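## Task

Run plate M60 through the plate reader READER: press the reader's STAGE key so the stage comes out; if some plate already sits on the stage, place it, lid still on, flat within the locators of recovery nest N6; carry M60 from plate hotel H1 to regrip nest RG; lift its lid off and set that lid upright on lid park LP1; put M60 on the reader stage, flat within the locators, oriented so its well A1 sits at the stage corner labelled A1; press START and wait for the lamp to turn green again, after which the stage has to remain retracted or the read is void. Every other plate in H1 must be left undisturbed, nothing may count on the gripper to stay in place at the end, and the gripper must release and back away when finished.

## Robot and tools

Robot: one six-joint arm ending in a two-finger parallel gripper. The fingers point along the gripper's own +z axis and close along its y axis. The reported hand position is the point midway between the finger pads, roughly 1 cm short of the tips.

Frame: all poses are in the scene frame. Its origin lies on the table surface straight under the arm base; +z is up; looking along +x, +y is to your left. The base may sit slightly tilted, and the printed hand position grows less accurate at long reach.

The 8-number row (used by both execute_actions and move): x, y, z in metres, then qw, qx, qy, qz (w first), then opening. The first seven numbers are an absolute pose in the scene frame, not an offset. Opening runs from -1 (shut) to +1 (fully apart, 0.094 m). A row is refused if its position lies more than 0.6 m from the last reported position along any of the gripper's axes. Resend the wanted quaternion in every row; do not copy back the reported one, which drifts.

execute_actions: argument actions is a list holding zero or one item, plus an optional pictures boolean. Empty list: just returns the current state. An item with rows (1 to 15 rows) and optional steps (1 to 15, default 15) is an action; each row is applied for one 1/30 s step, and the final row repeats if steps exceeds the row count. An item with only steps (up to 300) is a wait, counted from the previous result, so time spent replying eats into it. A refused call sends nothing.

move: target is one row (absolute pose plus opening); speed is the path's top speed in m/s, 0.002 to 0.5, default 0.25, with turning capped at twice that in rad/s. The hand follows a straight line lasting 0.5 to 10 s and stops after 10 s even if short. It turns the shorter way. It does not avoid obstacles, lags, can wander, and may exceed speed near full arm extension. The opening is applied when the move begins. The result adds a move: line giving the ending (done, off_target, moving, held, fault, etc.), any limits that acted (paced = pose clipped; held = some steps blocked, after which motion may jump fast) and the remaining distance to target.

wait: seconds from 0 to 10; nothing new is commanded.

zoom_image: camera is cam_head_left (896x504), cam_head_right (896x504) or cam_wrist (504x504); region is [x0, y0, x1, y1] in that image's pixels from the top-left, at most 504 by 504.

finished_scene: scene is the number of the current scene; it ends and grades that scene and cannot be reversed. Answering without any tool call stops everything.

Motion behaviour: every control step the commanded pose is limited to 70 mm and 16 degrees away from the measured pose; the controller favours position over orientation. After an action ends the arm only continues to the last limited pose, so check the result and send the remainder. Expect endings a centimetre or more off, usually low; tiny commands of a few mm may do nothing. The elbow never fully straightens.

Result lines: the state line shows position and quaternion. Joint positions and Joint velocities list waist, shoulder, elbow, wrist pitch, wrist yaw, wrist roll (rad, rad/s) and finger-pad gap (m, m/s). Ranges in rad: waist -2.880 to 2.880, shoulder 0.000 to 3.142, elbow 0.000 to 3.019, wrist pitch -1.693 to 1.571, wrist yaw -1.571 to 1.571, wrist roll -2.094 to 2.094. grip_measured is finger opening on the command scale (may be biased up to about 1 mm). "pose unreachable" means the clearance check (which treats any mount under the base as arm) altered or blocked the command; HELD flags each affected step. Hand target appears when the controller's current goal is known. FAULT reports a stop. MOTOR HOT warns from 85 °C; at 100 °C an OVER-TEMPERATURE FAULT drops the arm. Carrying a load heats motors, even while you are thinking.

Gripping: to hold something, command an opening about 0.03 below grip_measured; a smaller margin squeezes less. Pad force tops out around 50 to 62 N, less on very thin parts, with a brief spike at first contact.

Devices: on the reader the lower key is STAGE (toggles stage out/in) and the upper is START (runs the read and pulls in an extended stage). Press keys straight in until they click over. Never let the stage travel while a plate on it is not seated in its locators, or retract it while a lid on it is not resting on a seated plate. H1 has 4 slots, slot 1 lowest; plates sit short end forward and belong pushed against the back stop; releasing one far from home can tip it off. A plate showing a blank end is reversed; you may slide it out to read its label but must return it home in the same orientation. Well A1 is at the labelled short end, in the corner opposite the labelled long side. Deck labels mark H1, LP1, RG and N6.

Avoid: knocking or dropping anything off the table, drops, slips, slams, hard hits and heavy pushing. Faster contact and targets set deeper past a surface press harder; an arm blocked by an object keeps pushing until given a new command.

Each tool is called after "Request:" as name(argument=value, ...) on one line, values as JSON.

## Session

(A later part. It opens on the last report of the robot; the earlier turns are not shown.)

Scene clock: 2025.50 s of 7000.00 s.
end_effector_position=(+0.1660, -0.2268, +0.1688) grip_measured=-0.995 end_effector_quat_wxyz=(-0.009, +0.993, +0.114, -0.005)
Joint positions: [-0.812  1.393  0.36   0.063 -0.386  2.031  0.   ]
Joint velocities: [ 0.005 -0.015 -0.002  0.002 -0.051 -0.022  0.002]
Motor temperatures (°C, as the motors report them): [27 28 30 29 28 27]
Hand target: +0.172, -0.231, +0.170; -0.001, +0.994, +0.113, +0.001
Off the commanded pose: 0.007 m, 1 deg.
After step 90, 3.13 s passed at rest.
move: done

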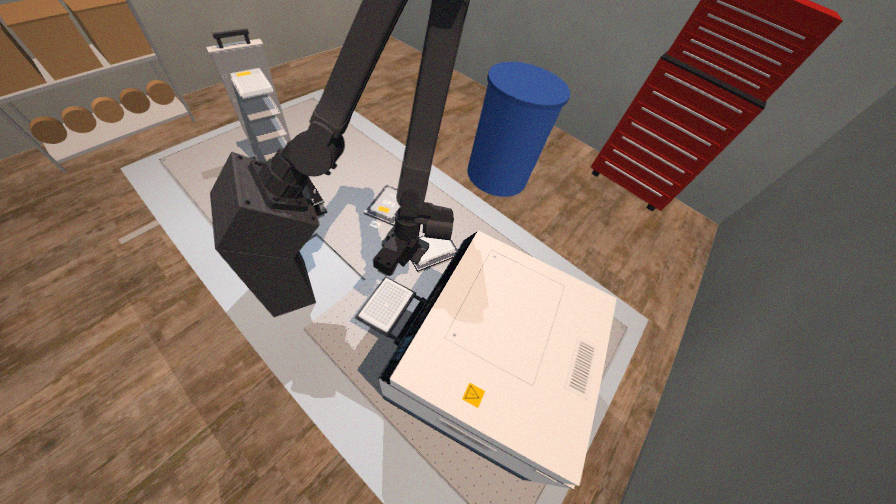

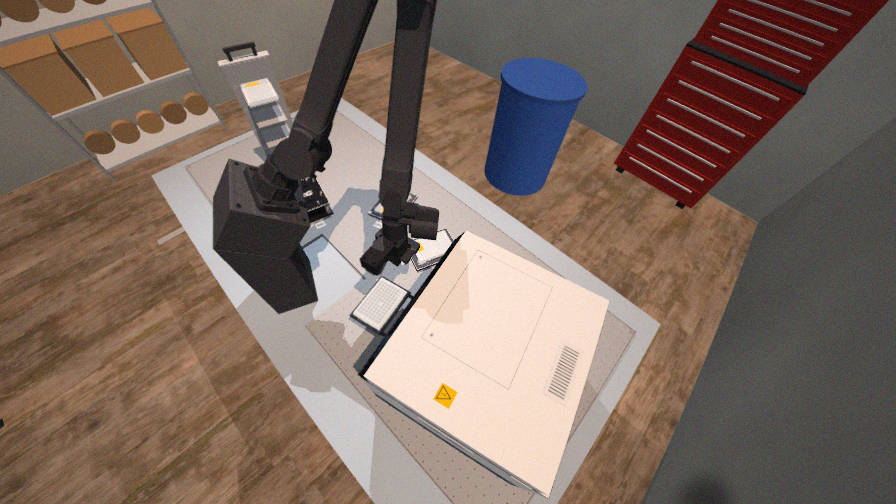

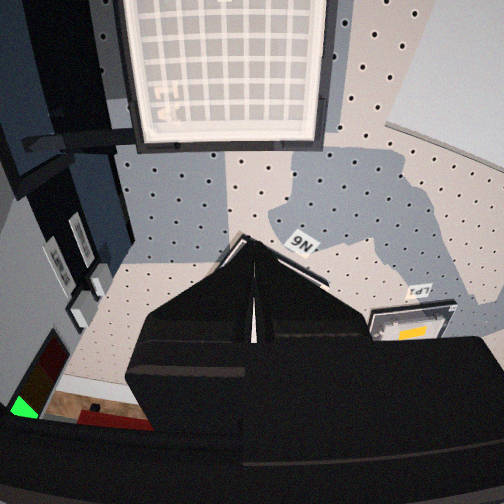

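Request:
move(target=[0.36,-0.12,0.2,0.271,0.653,-0.653,0.271,-1], speed=0.2)

Request:
move(target=[0.244,-0.295,0.141,0.22,0.53,-0.76,0.31,-1], speed=0.15)

Scene clock: 2047.57 s of 7000.00 s.
end_effector_position=(+0.3634, -0.1161, +0.2036) grip_measured=-0.995 end_effector_quat_wxyz=(-0.570, +0.757, -0.202, +0.246)
Joint positions: [-0.562  1.752  0.822 -0.857 -1.573  2.094  0.   ]
Joint velocities: [-0.005  0.015 -0.012 -0.09   0.022 -0.051 -0.   ]
Motor temperatures (°C, as the motors report them): [26 28 29 29 28 27]
Hand target: +0.360, -0.121, +0.201; -0.571, +0.754, -0.221, +0.238
Off the commanded pose: 0.006 m, 115 deg; orientation clipped at the last step of the last action.
joint sent to its limit — the command would take joint 5 (wrist yaw) past its lower limit and joint 6 (wrist roll) past its upper limit, so those joints were sent only as far as their limits.
After step 90, 9.17 s passed at rest.
move: moving (no rest 5 s after the path's end); limits=paced

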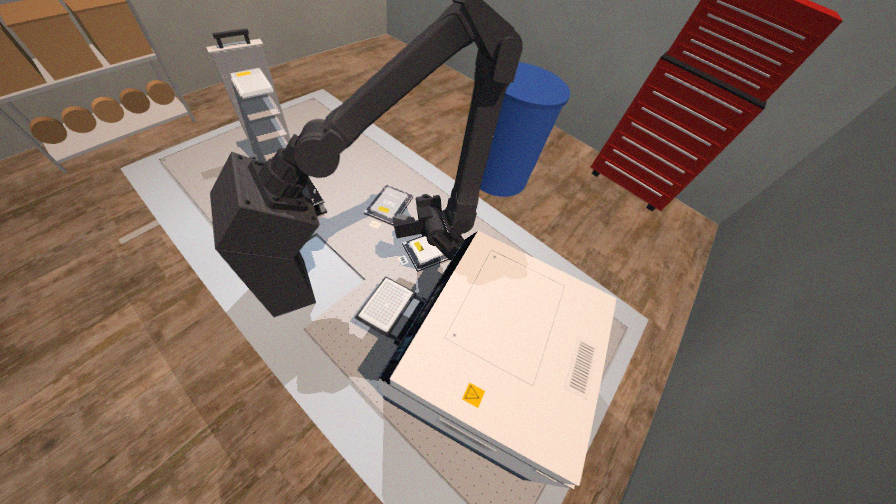

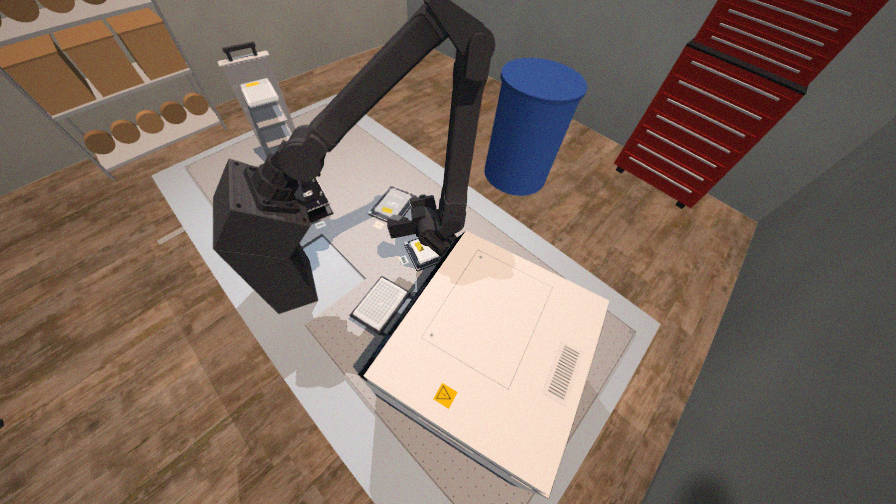

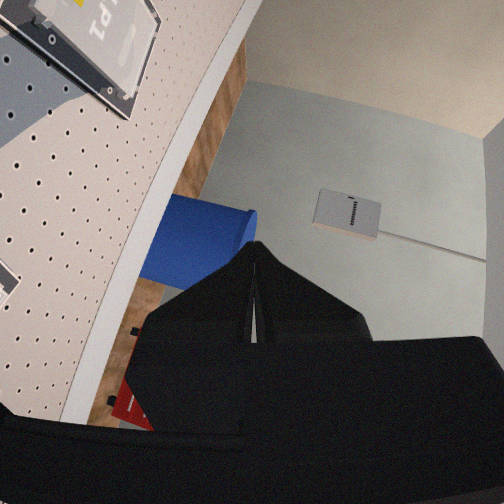

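Scene clock: 2055.00 s of 7000.00 s.
end_effector_position=(+0.3521, -0.1285, +0.1951) grip_measured=-0.996 end_effector_quat_wxyz=(-0.577, +0.740, -0.280, +0.202)
Joint positions: [-0.6    1.81   0.855 -1.011 -1.573  2.095  0.   ]
Joint velocities: [ 0.005 -0.015  0.002 -0.027 -0.051 -0.037 -0.001]
Motor temperatures (°C, as the motors report them): [27 28 29 29 28 27]
Hand target: +0.317, -0.191, +0.175; -0.528, +0.742, -0.349, +0.221
Off the commanded pose: 0.206 m, 115 deg; position and orientation clipped at the last step of the last action.
joint sent to its limit — the command would take joint 5 (wrist yaw) past its lower limit and joint 6 (wrist roll) past its upper limit, so those joints were sent only as far as their limits.
move: off_target; limits=paced

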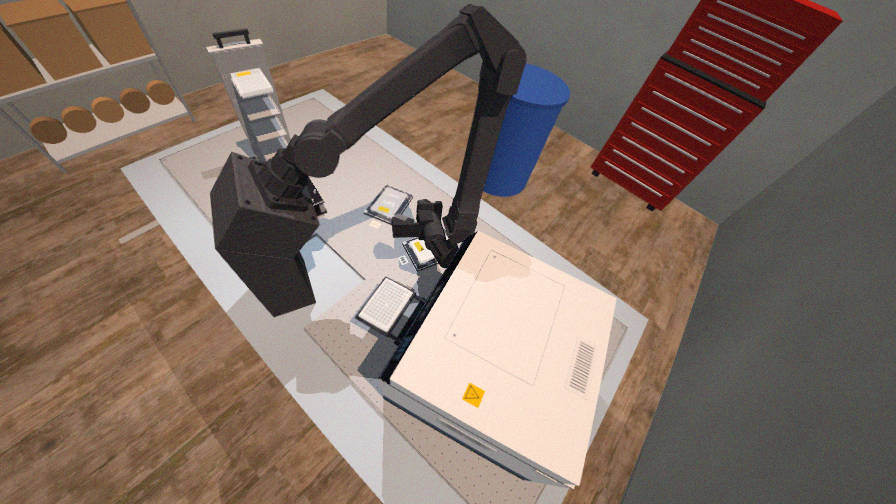

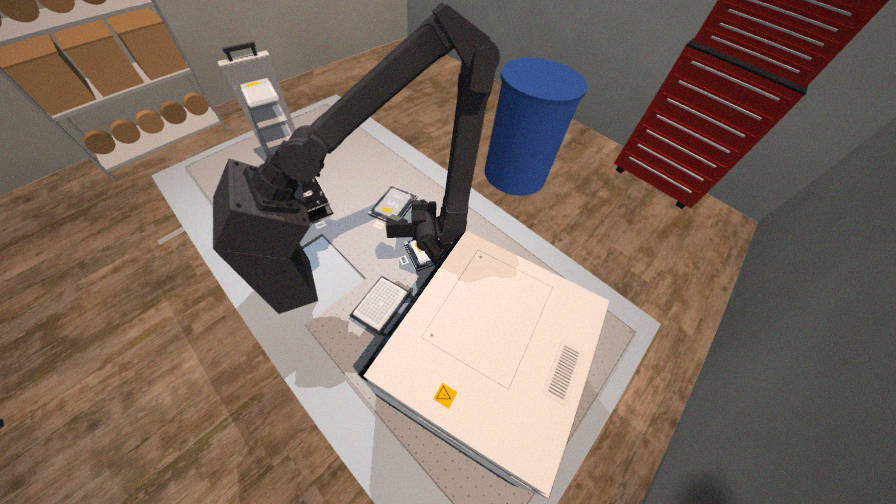

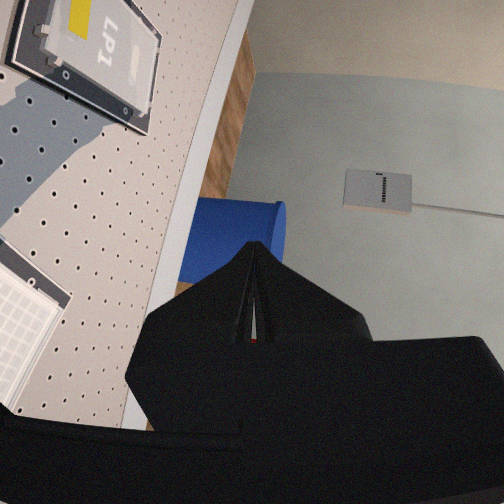

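Request:
move(target=[0.30,-0.10,0.25,0,0.95,0.31,0,-1], speed=0.15)

Request:
move(target=[0.33,-0.08,0.25,0,0.1,0.995,0,-1], speed=0.2)

Scene clock: 2070.33 s of 7000.00 s.
end_effector_position=(+0.2981, -0.0983, +0.2512) grip_measured=-0.996 end_effector_quat_wxyz=(-0.020, +0.938, +0.346, +0.014)
Joint positions: [-0.134  0.846  0.39  -0.405 -0.003  2.095  0.   ]
Joint velocities: [-0.005 -0.005  0.002 -0.002  0.007 -0.022  0.001]
Motor temperatures (°C, as the motors report them): [28 28 29 29 28 27]
Hand target: +0.301, -0.097, +0.253; -0.016, +0.939, +0.344, +0.021
Off the commanded pose: 0.003 m, 5 deg.
joint sent to its limit — the command would take joint 6 (wrist roll) past its upper limit, so that joint was sent only as far as its limit.
After step 90, 5.97 s passed at rest.
move: off_target

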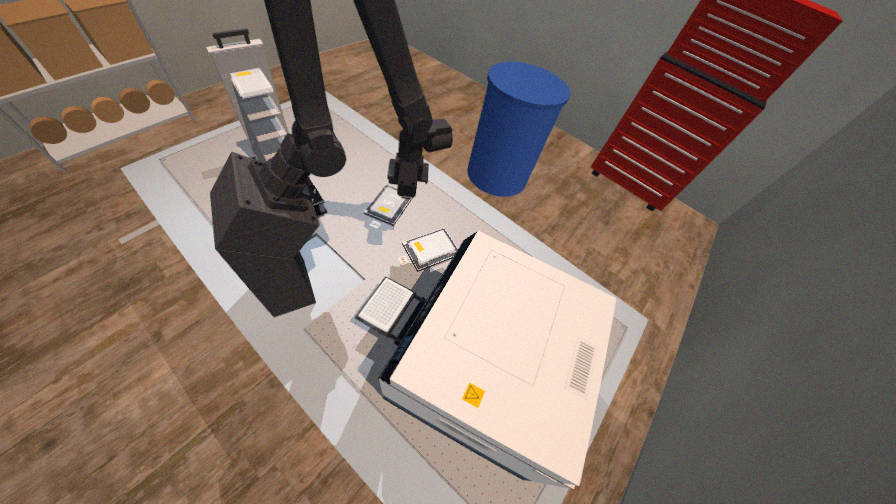

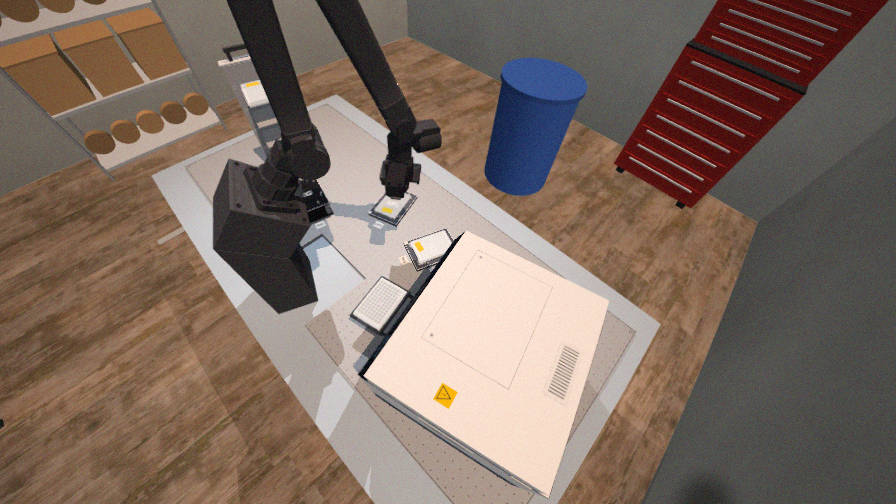

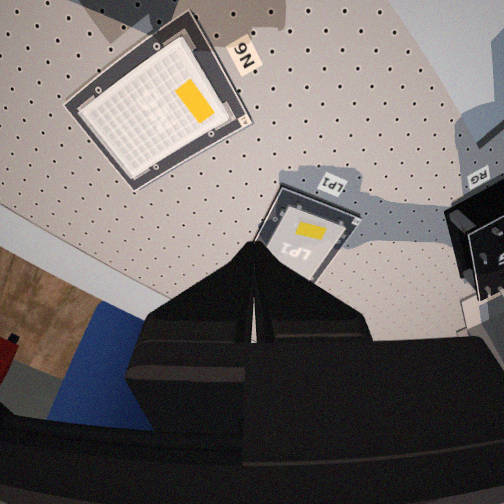

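Scene clock: 2076.43 s of 7000.00 s.
end_effector_position=(+0.3168, -0.0796, +0.2489) grip_measured=-0.996 end_effector_quat_wxyz=(-0.008, +0.110, +0.994, -0.001)
Joint positions: [ 0.012  0.898  0.433 -0.416  0.146 -0.003  0.   ]
Joint velocities: [-0.005 -0.005  0.002  0.017  0.007 -0.007  0.   ]
Motor temperatures (°C, as the motors report them): [27 28 30 29 28 27]
Hand target: +0.330, -0.080, +0.250; +0.000, +0.100, +0.995, +0.000
Off the commanded pose: 0.013 m, 1 deg.
move: off_target

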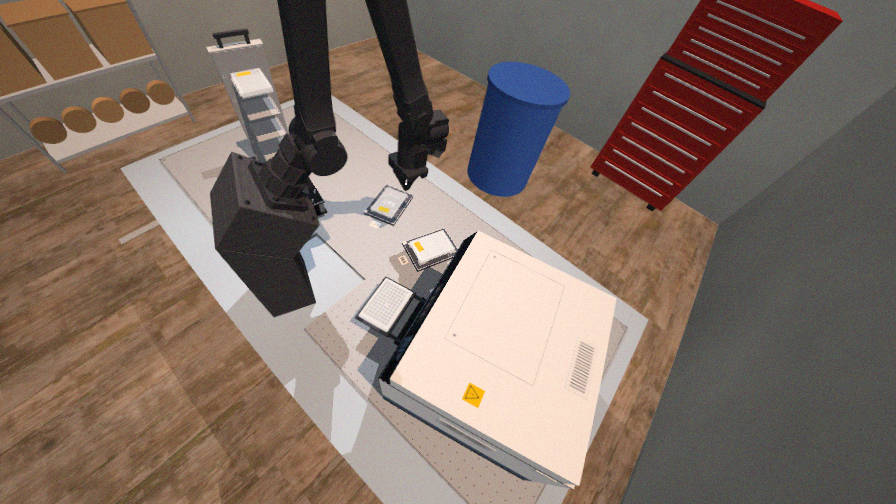

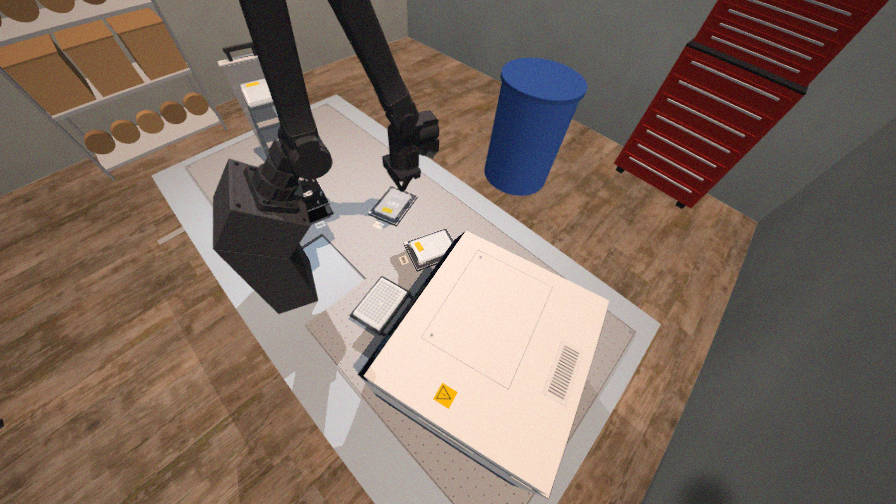

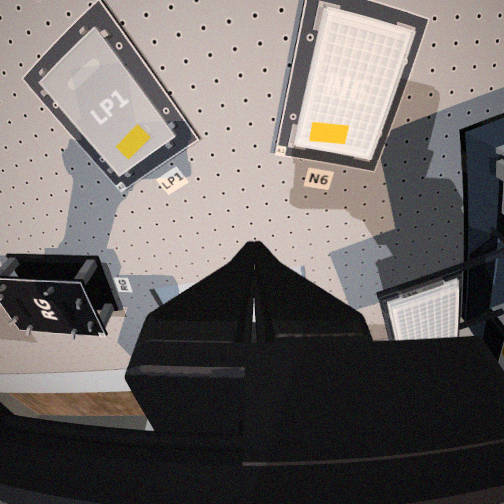

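Request:
move(target=[0.38,-0.1,0.2,0.271,0.653,-0.653,0.271,-1], speed=0.2)

Scene clock: 2085.80 s of 7000.00 s.
end_effector_position=(+0.3826, -0.1044, +0.2001) grip_measured=-0.996 end_effector_quat_wxyz=(+0.269, +0.643, -0.662, +0.276)
Joint positions: [ 0.288  1.431  0.618 -0.093  1.107 -1.557  0.   ]
Joint velocities: [ 0.005  0.015 -0.002  0.032 -0.022 -0.051 -0.   ]
Motor temperatures (°C, as the motors report them): [27 28 30 29 28 27]
Hand target: +0.380, -0.099, +0.198; +0.268, +0.653, -0.654, +0.273
Off the commanded pose: 0.005 m, 2 deg.
After step 90, 1.00 s passed at rest.
move: done

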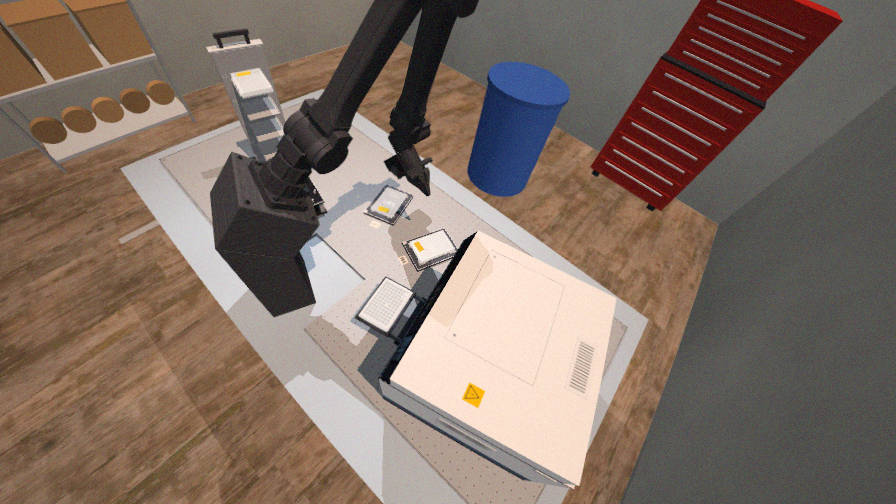

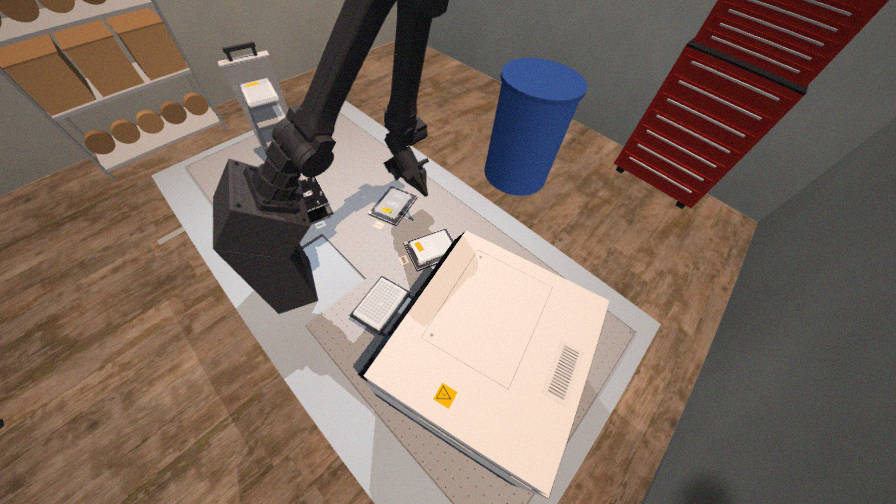

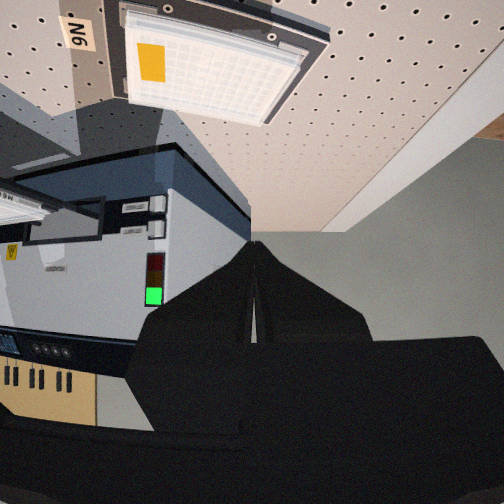

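Request:
move(target=[0.244,-0.295,0.142,0.22,0.53,-0.76,0.31,-1], speed=0.15)

Scene clock: 2091.60 s of 7000.00 s.
end_effector_position=(+0.2434, -0.2998, +0.1397) grip_measured=-0.996 end_effector_quat_wxyz=(-0.220, -0.525, +0.761, -0.312)
Joint positions: [-0.435  1.698  0.411  0.86   0.507 -1.859  0.   ]
Joint velocities: [-0.015  0.005 -0.002  0.002 -0.037  0.022  0.001]
Motor temperatures (°C, as the motors report them): [27 28 30 29 28 27]
Hand target: +0.242, -0.298, +0.140; -0.220, -0.530, +0.757, -0.312
Off the commanded pose: 0.005 m, 1 deg.
After step 90, 0.80 s passed at rest.
move: done

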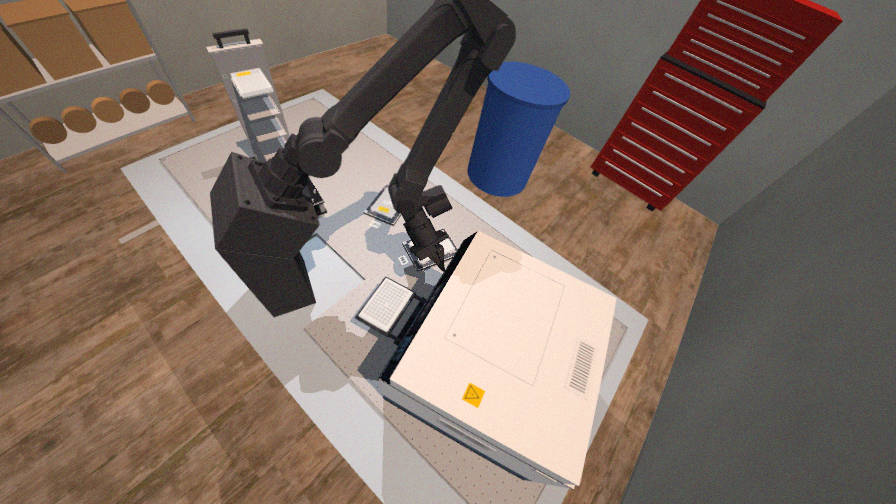

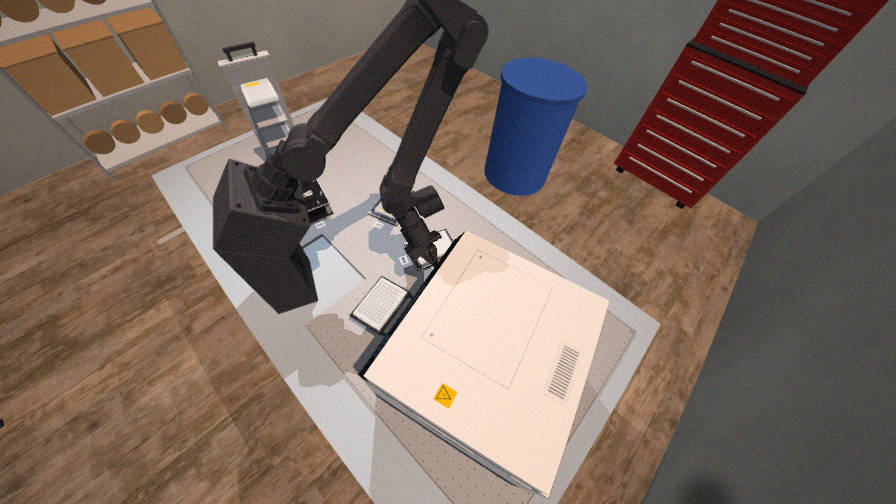

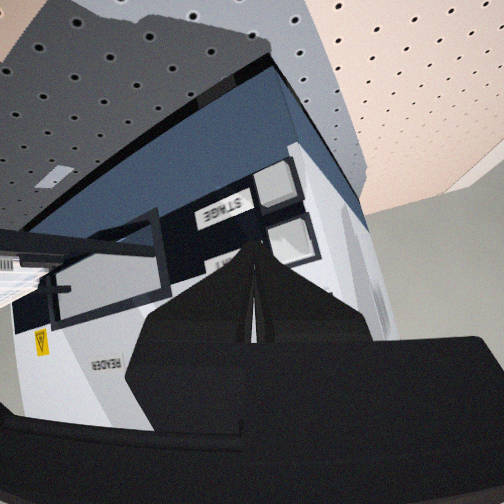

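Request:
move(target=[0.268,-0.34,0.142,0.22,0.53,-0.76,0.31,-1], speed=0.02)

Scene clock: 2100.97 s of 7000.00 s.
end_effector_position=(+0.2536, -0.3158, +0.1341) grip_measured=-0.996 end_effector_quat_wxyz=(-0.218, -0.540, +0.763, -0.283)
Joint positions: [-0.471  1.654  0.469  0.713  0.444 -1.883  0.   ]
Joint velocities: [-0.015  0.005 -0.002  0.002  0.037  0.066  0.001]
Motor temperatures (°C, as the motors report them): [27 28 30 29 28 27]
Hand target: +0.268, -0.340, +0.144; -0.220, -0.529, +0.759, -0.310
Off the commanded pose: 0.029 m, 3 deg.
After step 90, 3.80 s passed at rest.
move: off_target

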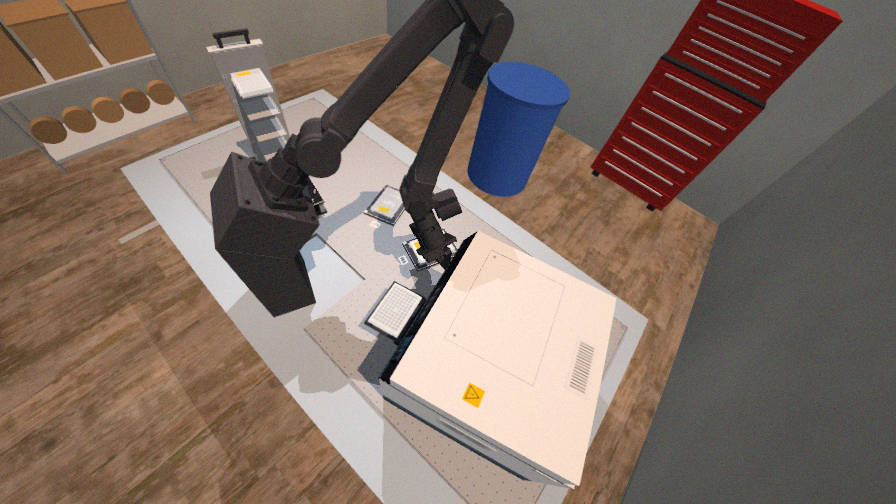

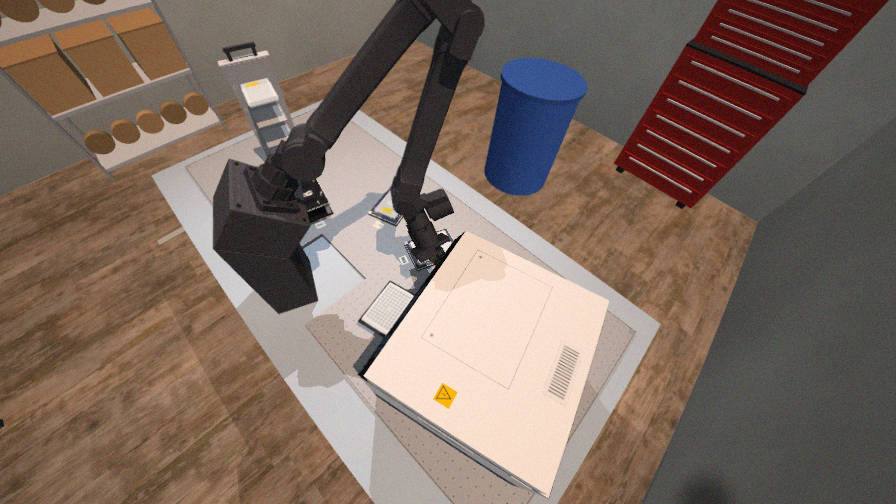

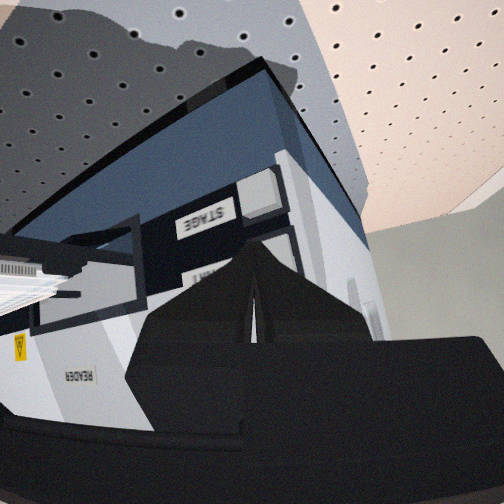

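Stage is retracting. Retreat.

Request:
move(target=[0.25,-0.25,0.17,0.22,0.53,-0.76,0.31,-1], speed=0.08)

Request:
move(target=[0.38,-0.1,0.2,0.271,0.653,-0.653,0.271,-1], speed=0.15)

Request:
wait(seconds=8)

Scene clock: 2108.03 s of 7000.00 s.
end_effector_position=(+0.2521, -0.2523, +0.1645) grip_measured=-0.996 end_effector_quat_wxyz=(-0.224, -0.534, +0.756, -0.304)
Joint positions: [-0.292  1.574  0.334  0.76   0.634 -1.803  0.   ]
Joint velocities: [-0.005 -0.005 -0.007 -0.007 -0.037  0.007  0.001]
Motor temperatures (°C, as the motors report them): [27 29 30 29 28 27]
Hand target: +0.251, -0.249, +0.169; -0.219, -0.529, +0.759, -0.309
Off the commanded pose: 0.006 m, 1 deg.
move: done

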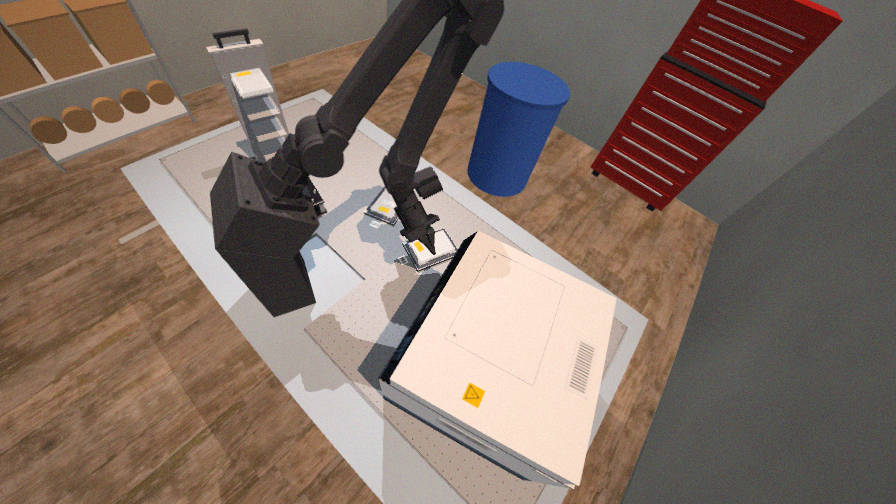

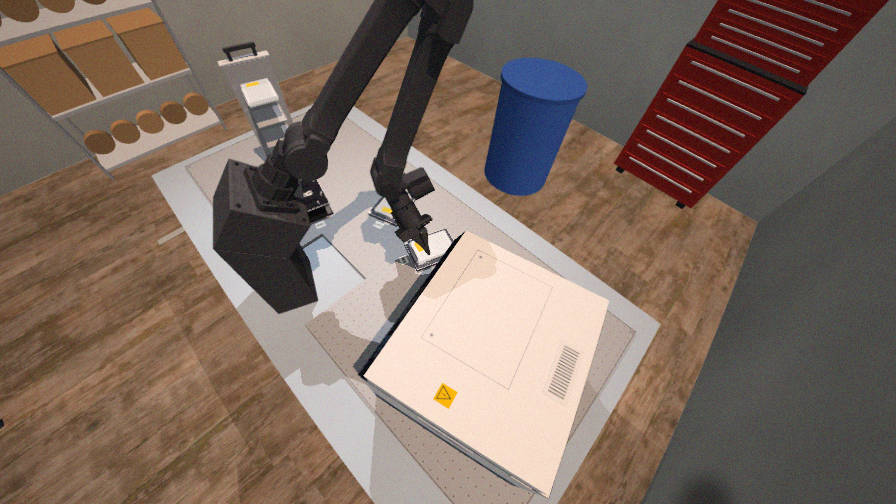

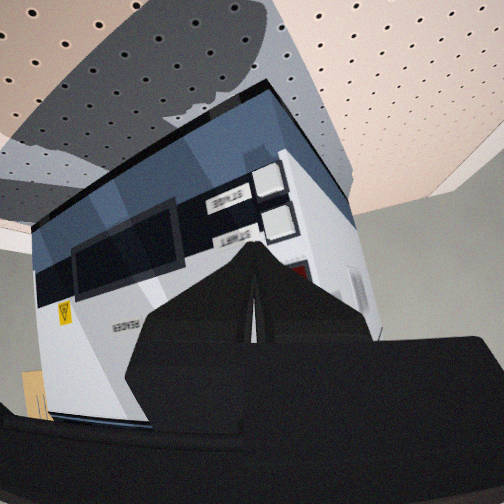

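Scene clock: 2109.80 s of 7000.00 s.
end_effector_position=(+0.3809, -0.0982, +0.2030) grip_measured=-0.996 end_effector_quat_wxyz=(+0.270, +0.656, -0.652, +0.268)
Joint positions: [ 0.305  1.423  0.617 -0.128  1.108 -1.561  0.   ]
Joint velocities: [-0.015  0.005  0.002 -0.017 -0.051  0.007 -0.001]
Motor temperatures (°C, as the motors report them): [27 29 30 29 28 27]
Hand target: +0.381, -0.097, +0.202; +0.271, +0.653, -0.655, +0.269
Off the commanded pose: 0.004 m, 0 deg.
move: done

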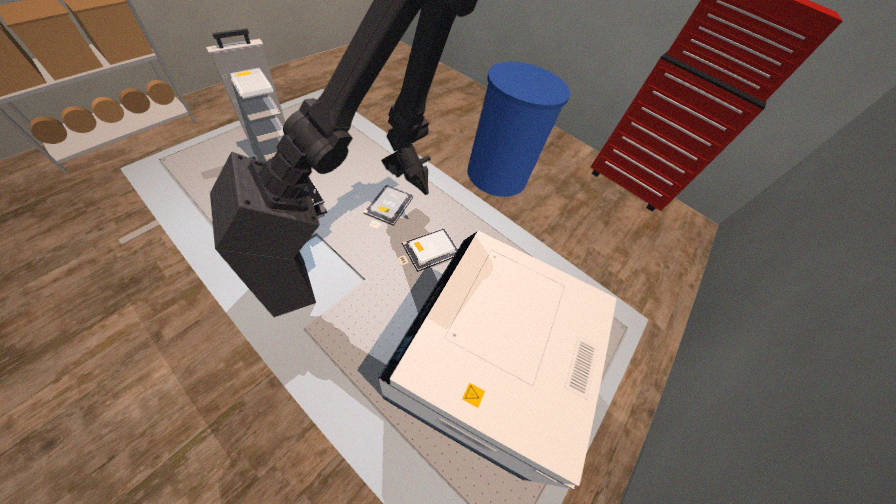

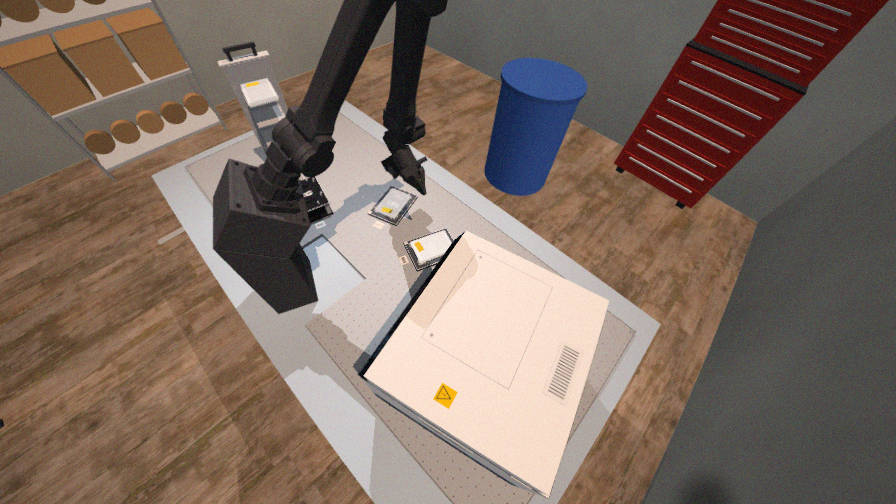

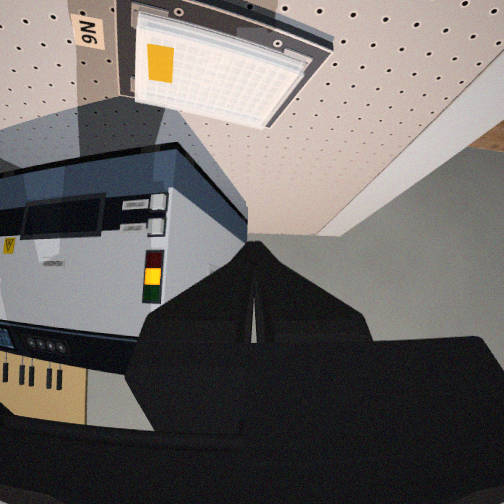

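Scene clock: 2117.80 s of 7000.00 s.
end_effector_position=(+0.3807, -0.0982, +0.2030) grip_measured=-0.996 end_effector_quat_wxyz=(+0.270, +0.654, -0.654, +0.269)
Joint positions: [ 0.305  1.423  0.617 -0.129  1.108 -1.554  0.   ]
Joint velocities: [-0.015 -0.005  0.002 -0.002  0.037 -0.066  0.001]
Motor temperatures (°C, as the motors report them): [27 29 30 29 28 27]
Hand target: +0.381, -0.097, +0.202; +0.271, +0.653, -0.655, +0.269
Off the commanded pose: 0.004 m, 0 deg.
Steps of this call (steps 1 to 240: nothing new was sent). Readings (end_effector_position):
1: (+0.3808, -0.0982, +0.2030)
2: (+0.3807, -0.0982, +0.2030)
4: (+0.3807, -0.0982, +0.2030)
8: (+0.3807, -0.0982, +0.2030)
240: the state above

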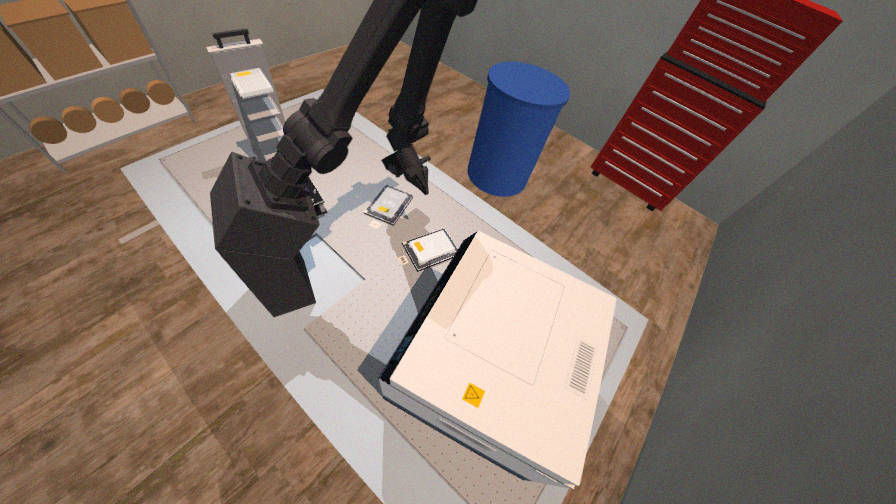

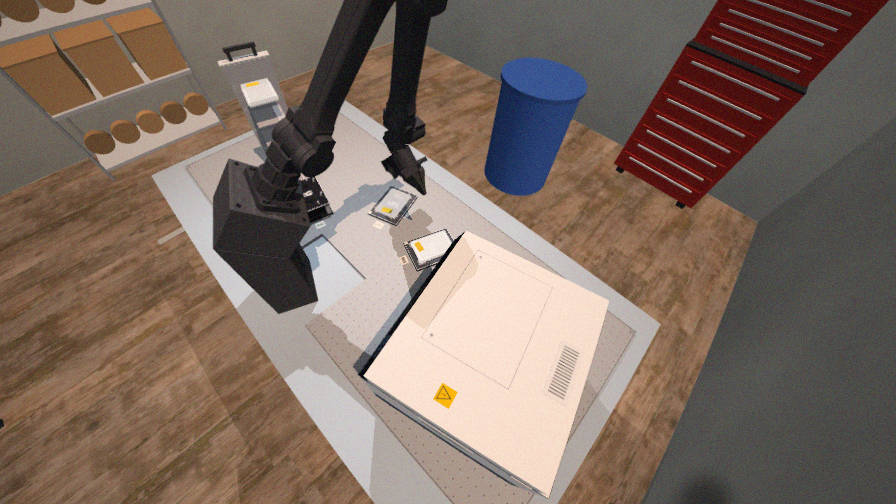

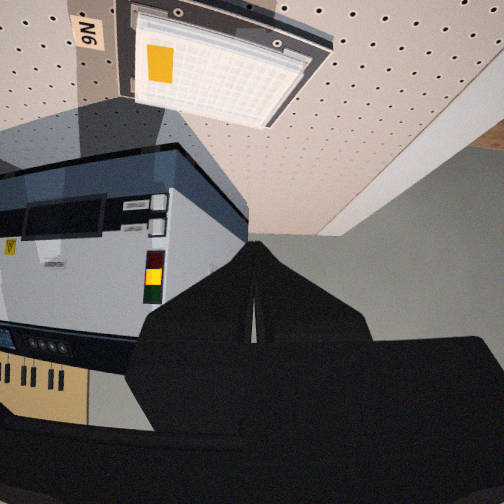

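Request:
wait(seconds=10)

Scene clock: 2132.00 s of 7000.00 s.
end_effector_position=(+0.3807, -0.0982, +0.2030) grip_measured=-0.996 end_effector_quat_wxyz=(+0.270, +0.654, -0.654, +0.269)
Joint positions: [ 0.305  1.423  0.617 -0.129  1.108 -1.554  0.   ]
Joint velocities: [-0.005  0.005 -0.002 -0.007  0.022 -0.037  0.   ]
Motor temperatures (°C, as the motors report them): [26 29 29 29 28 27]
Hand target: +0.381, -0.097, +0.202; +0.271, +0.653, -0.655, +0.269
Off the commanded pose: 0.004 m, 0 deg.
Steps of this call (steps 1 to 140: nothing new was sent; then 9.53 s passed at rest). Readings (end_effector_position):
1: (+0.3807, -0.0982, +0.2030)
2: (+0.3807, -0.0982, +0.2030)
4: (+0.3807, -0.0982, +0.2030)
8: (+0.3807, -0.0982, +0.2030)
140: the state above

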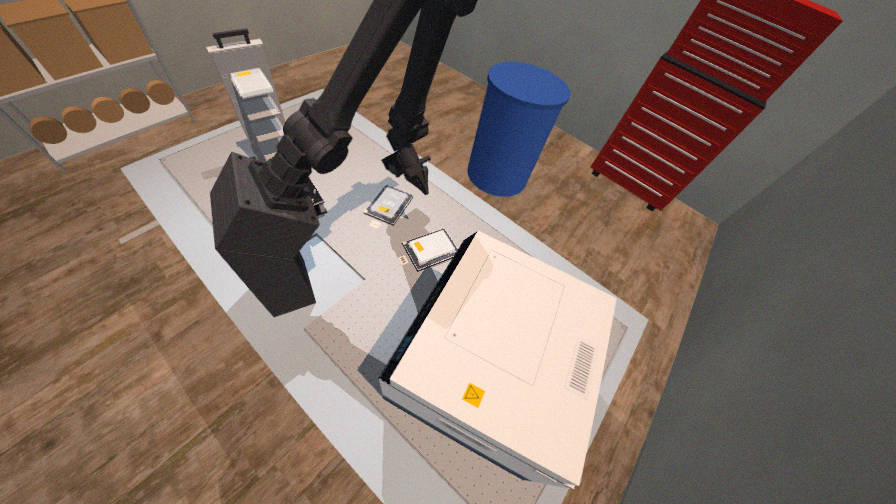

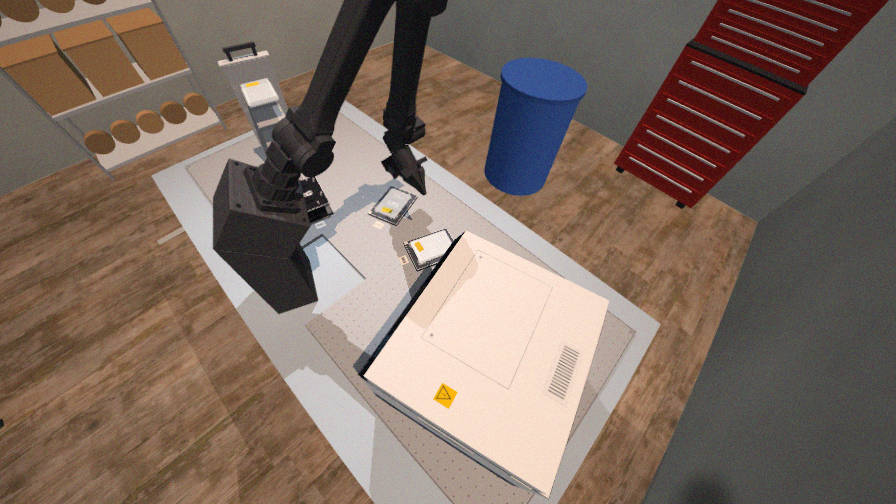

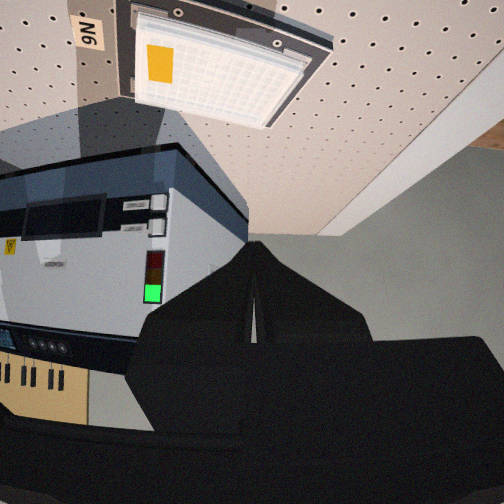

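Request:
finished_scene(scene=1)

The scene is finished: the task was done.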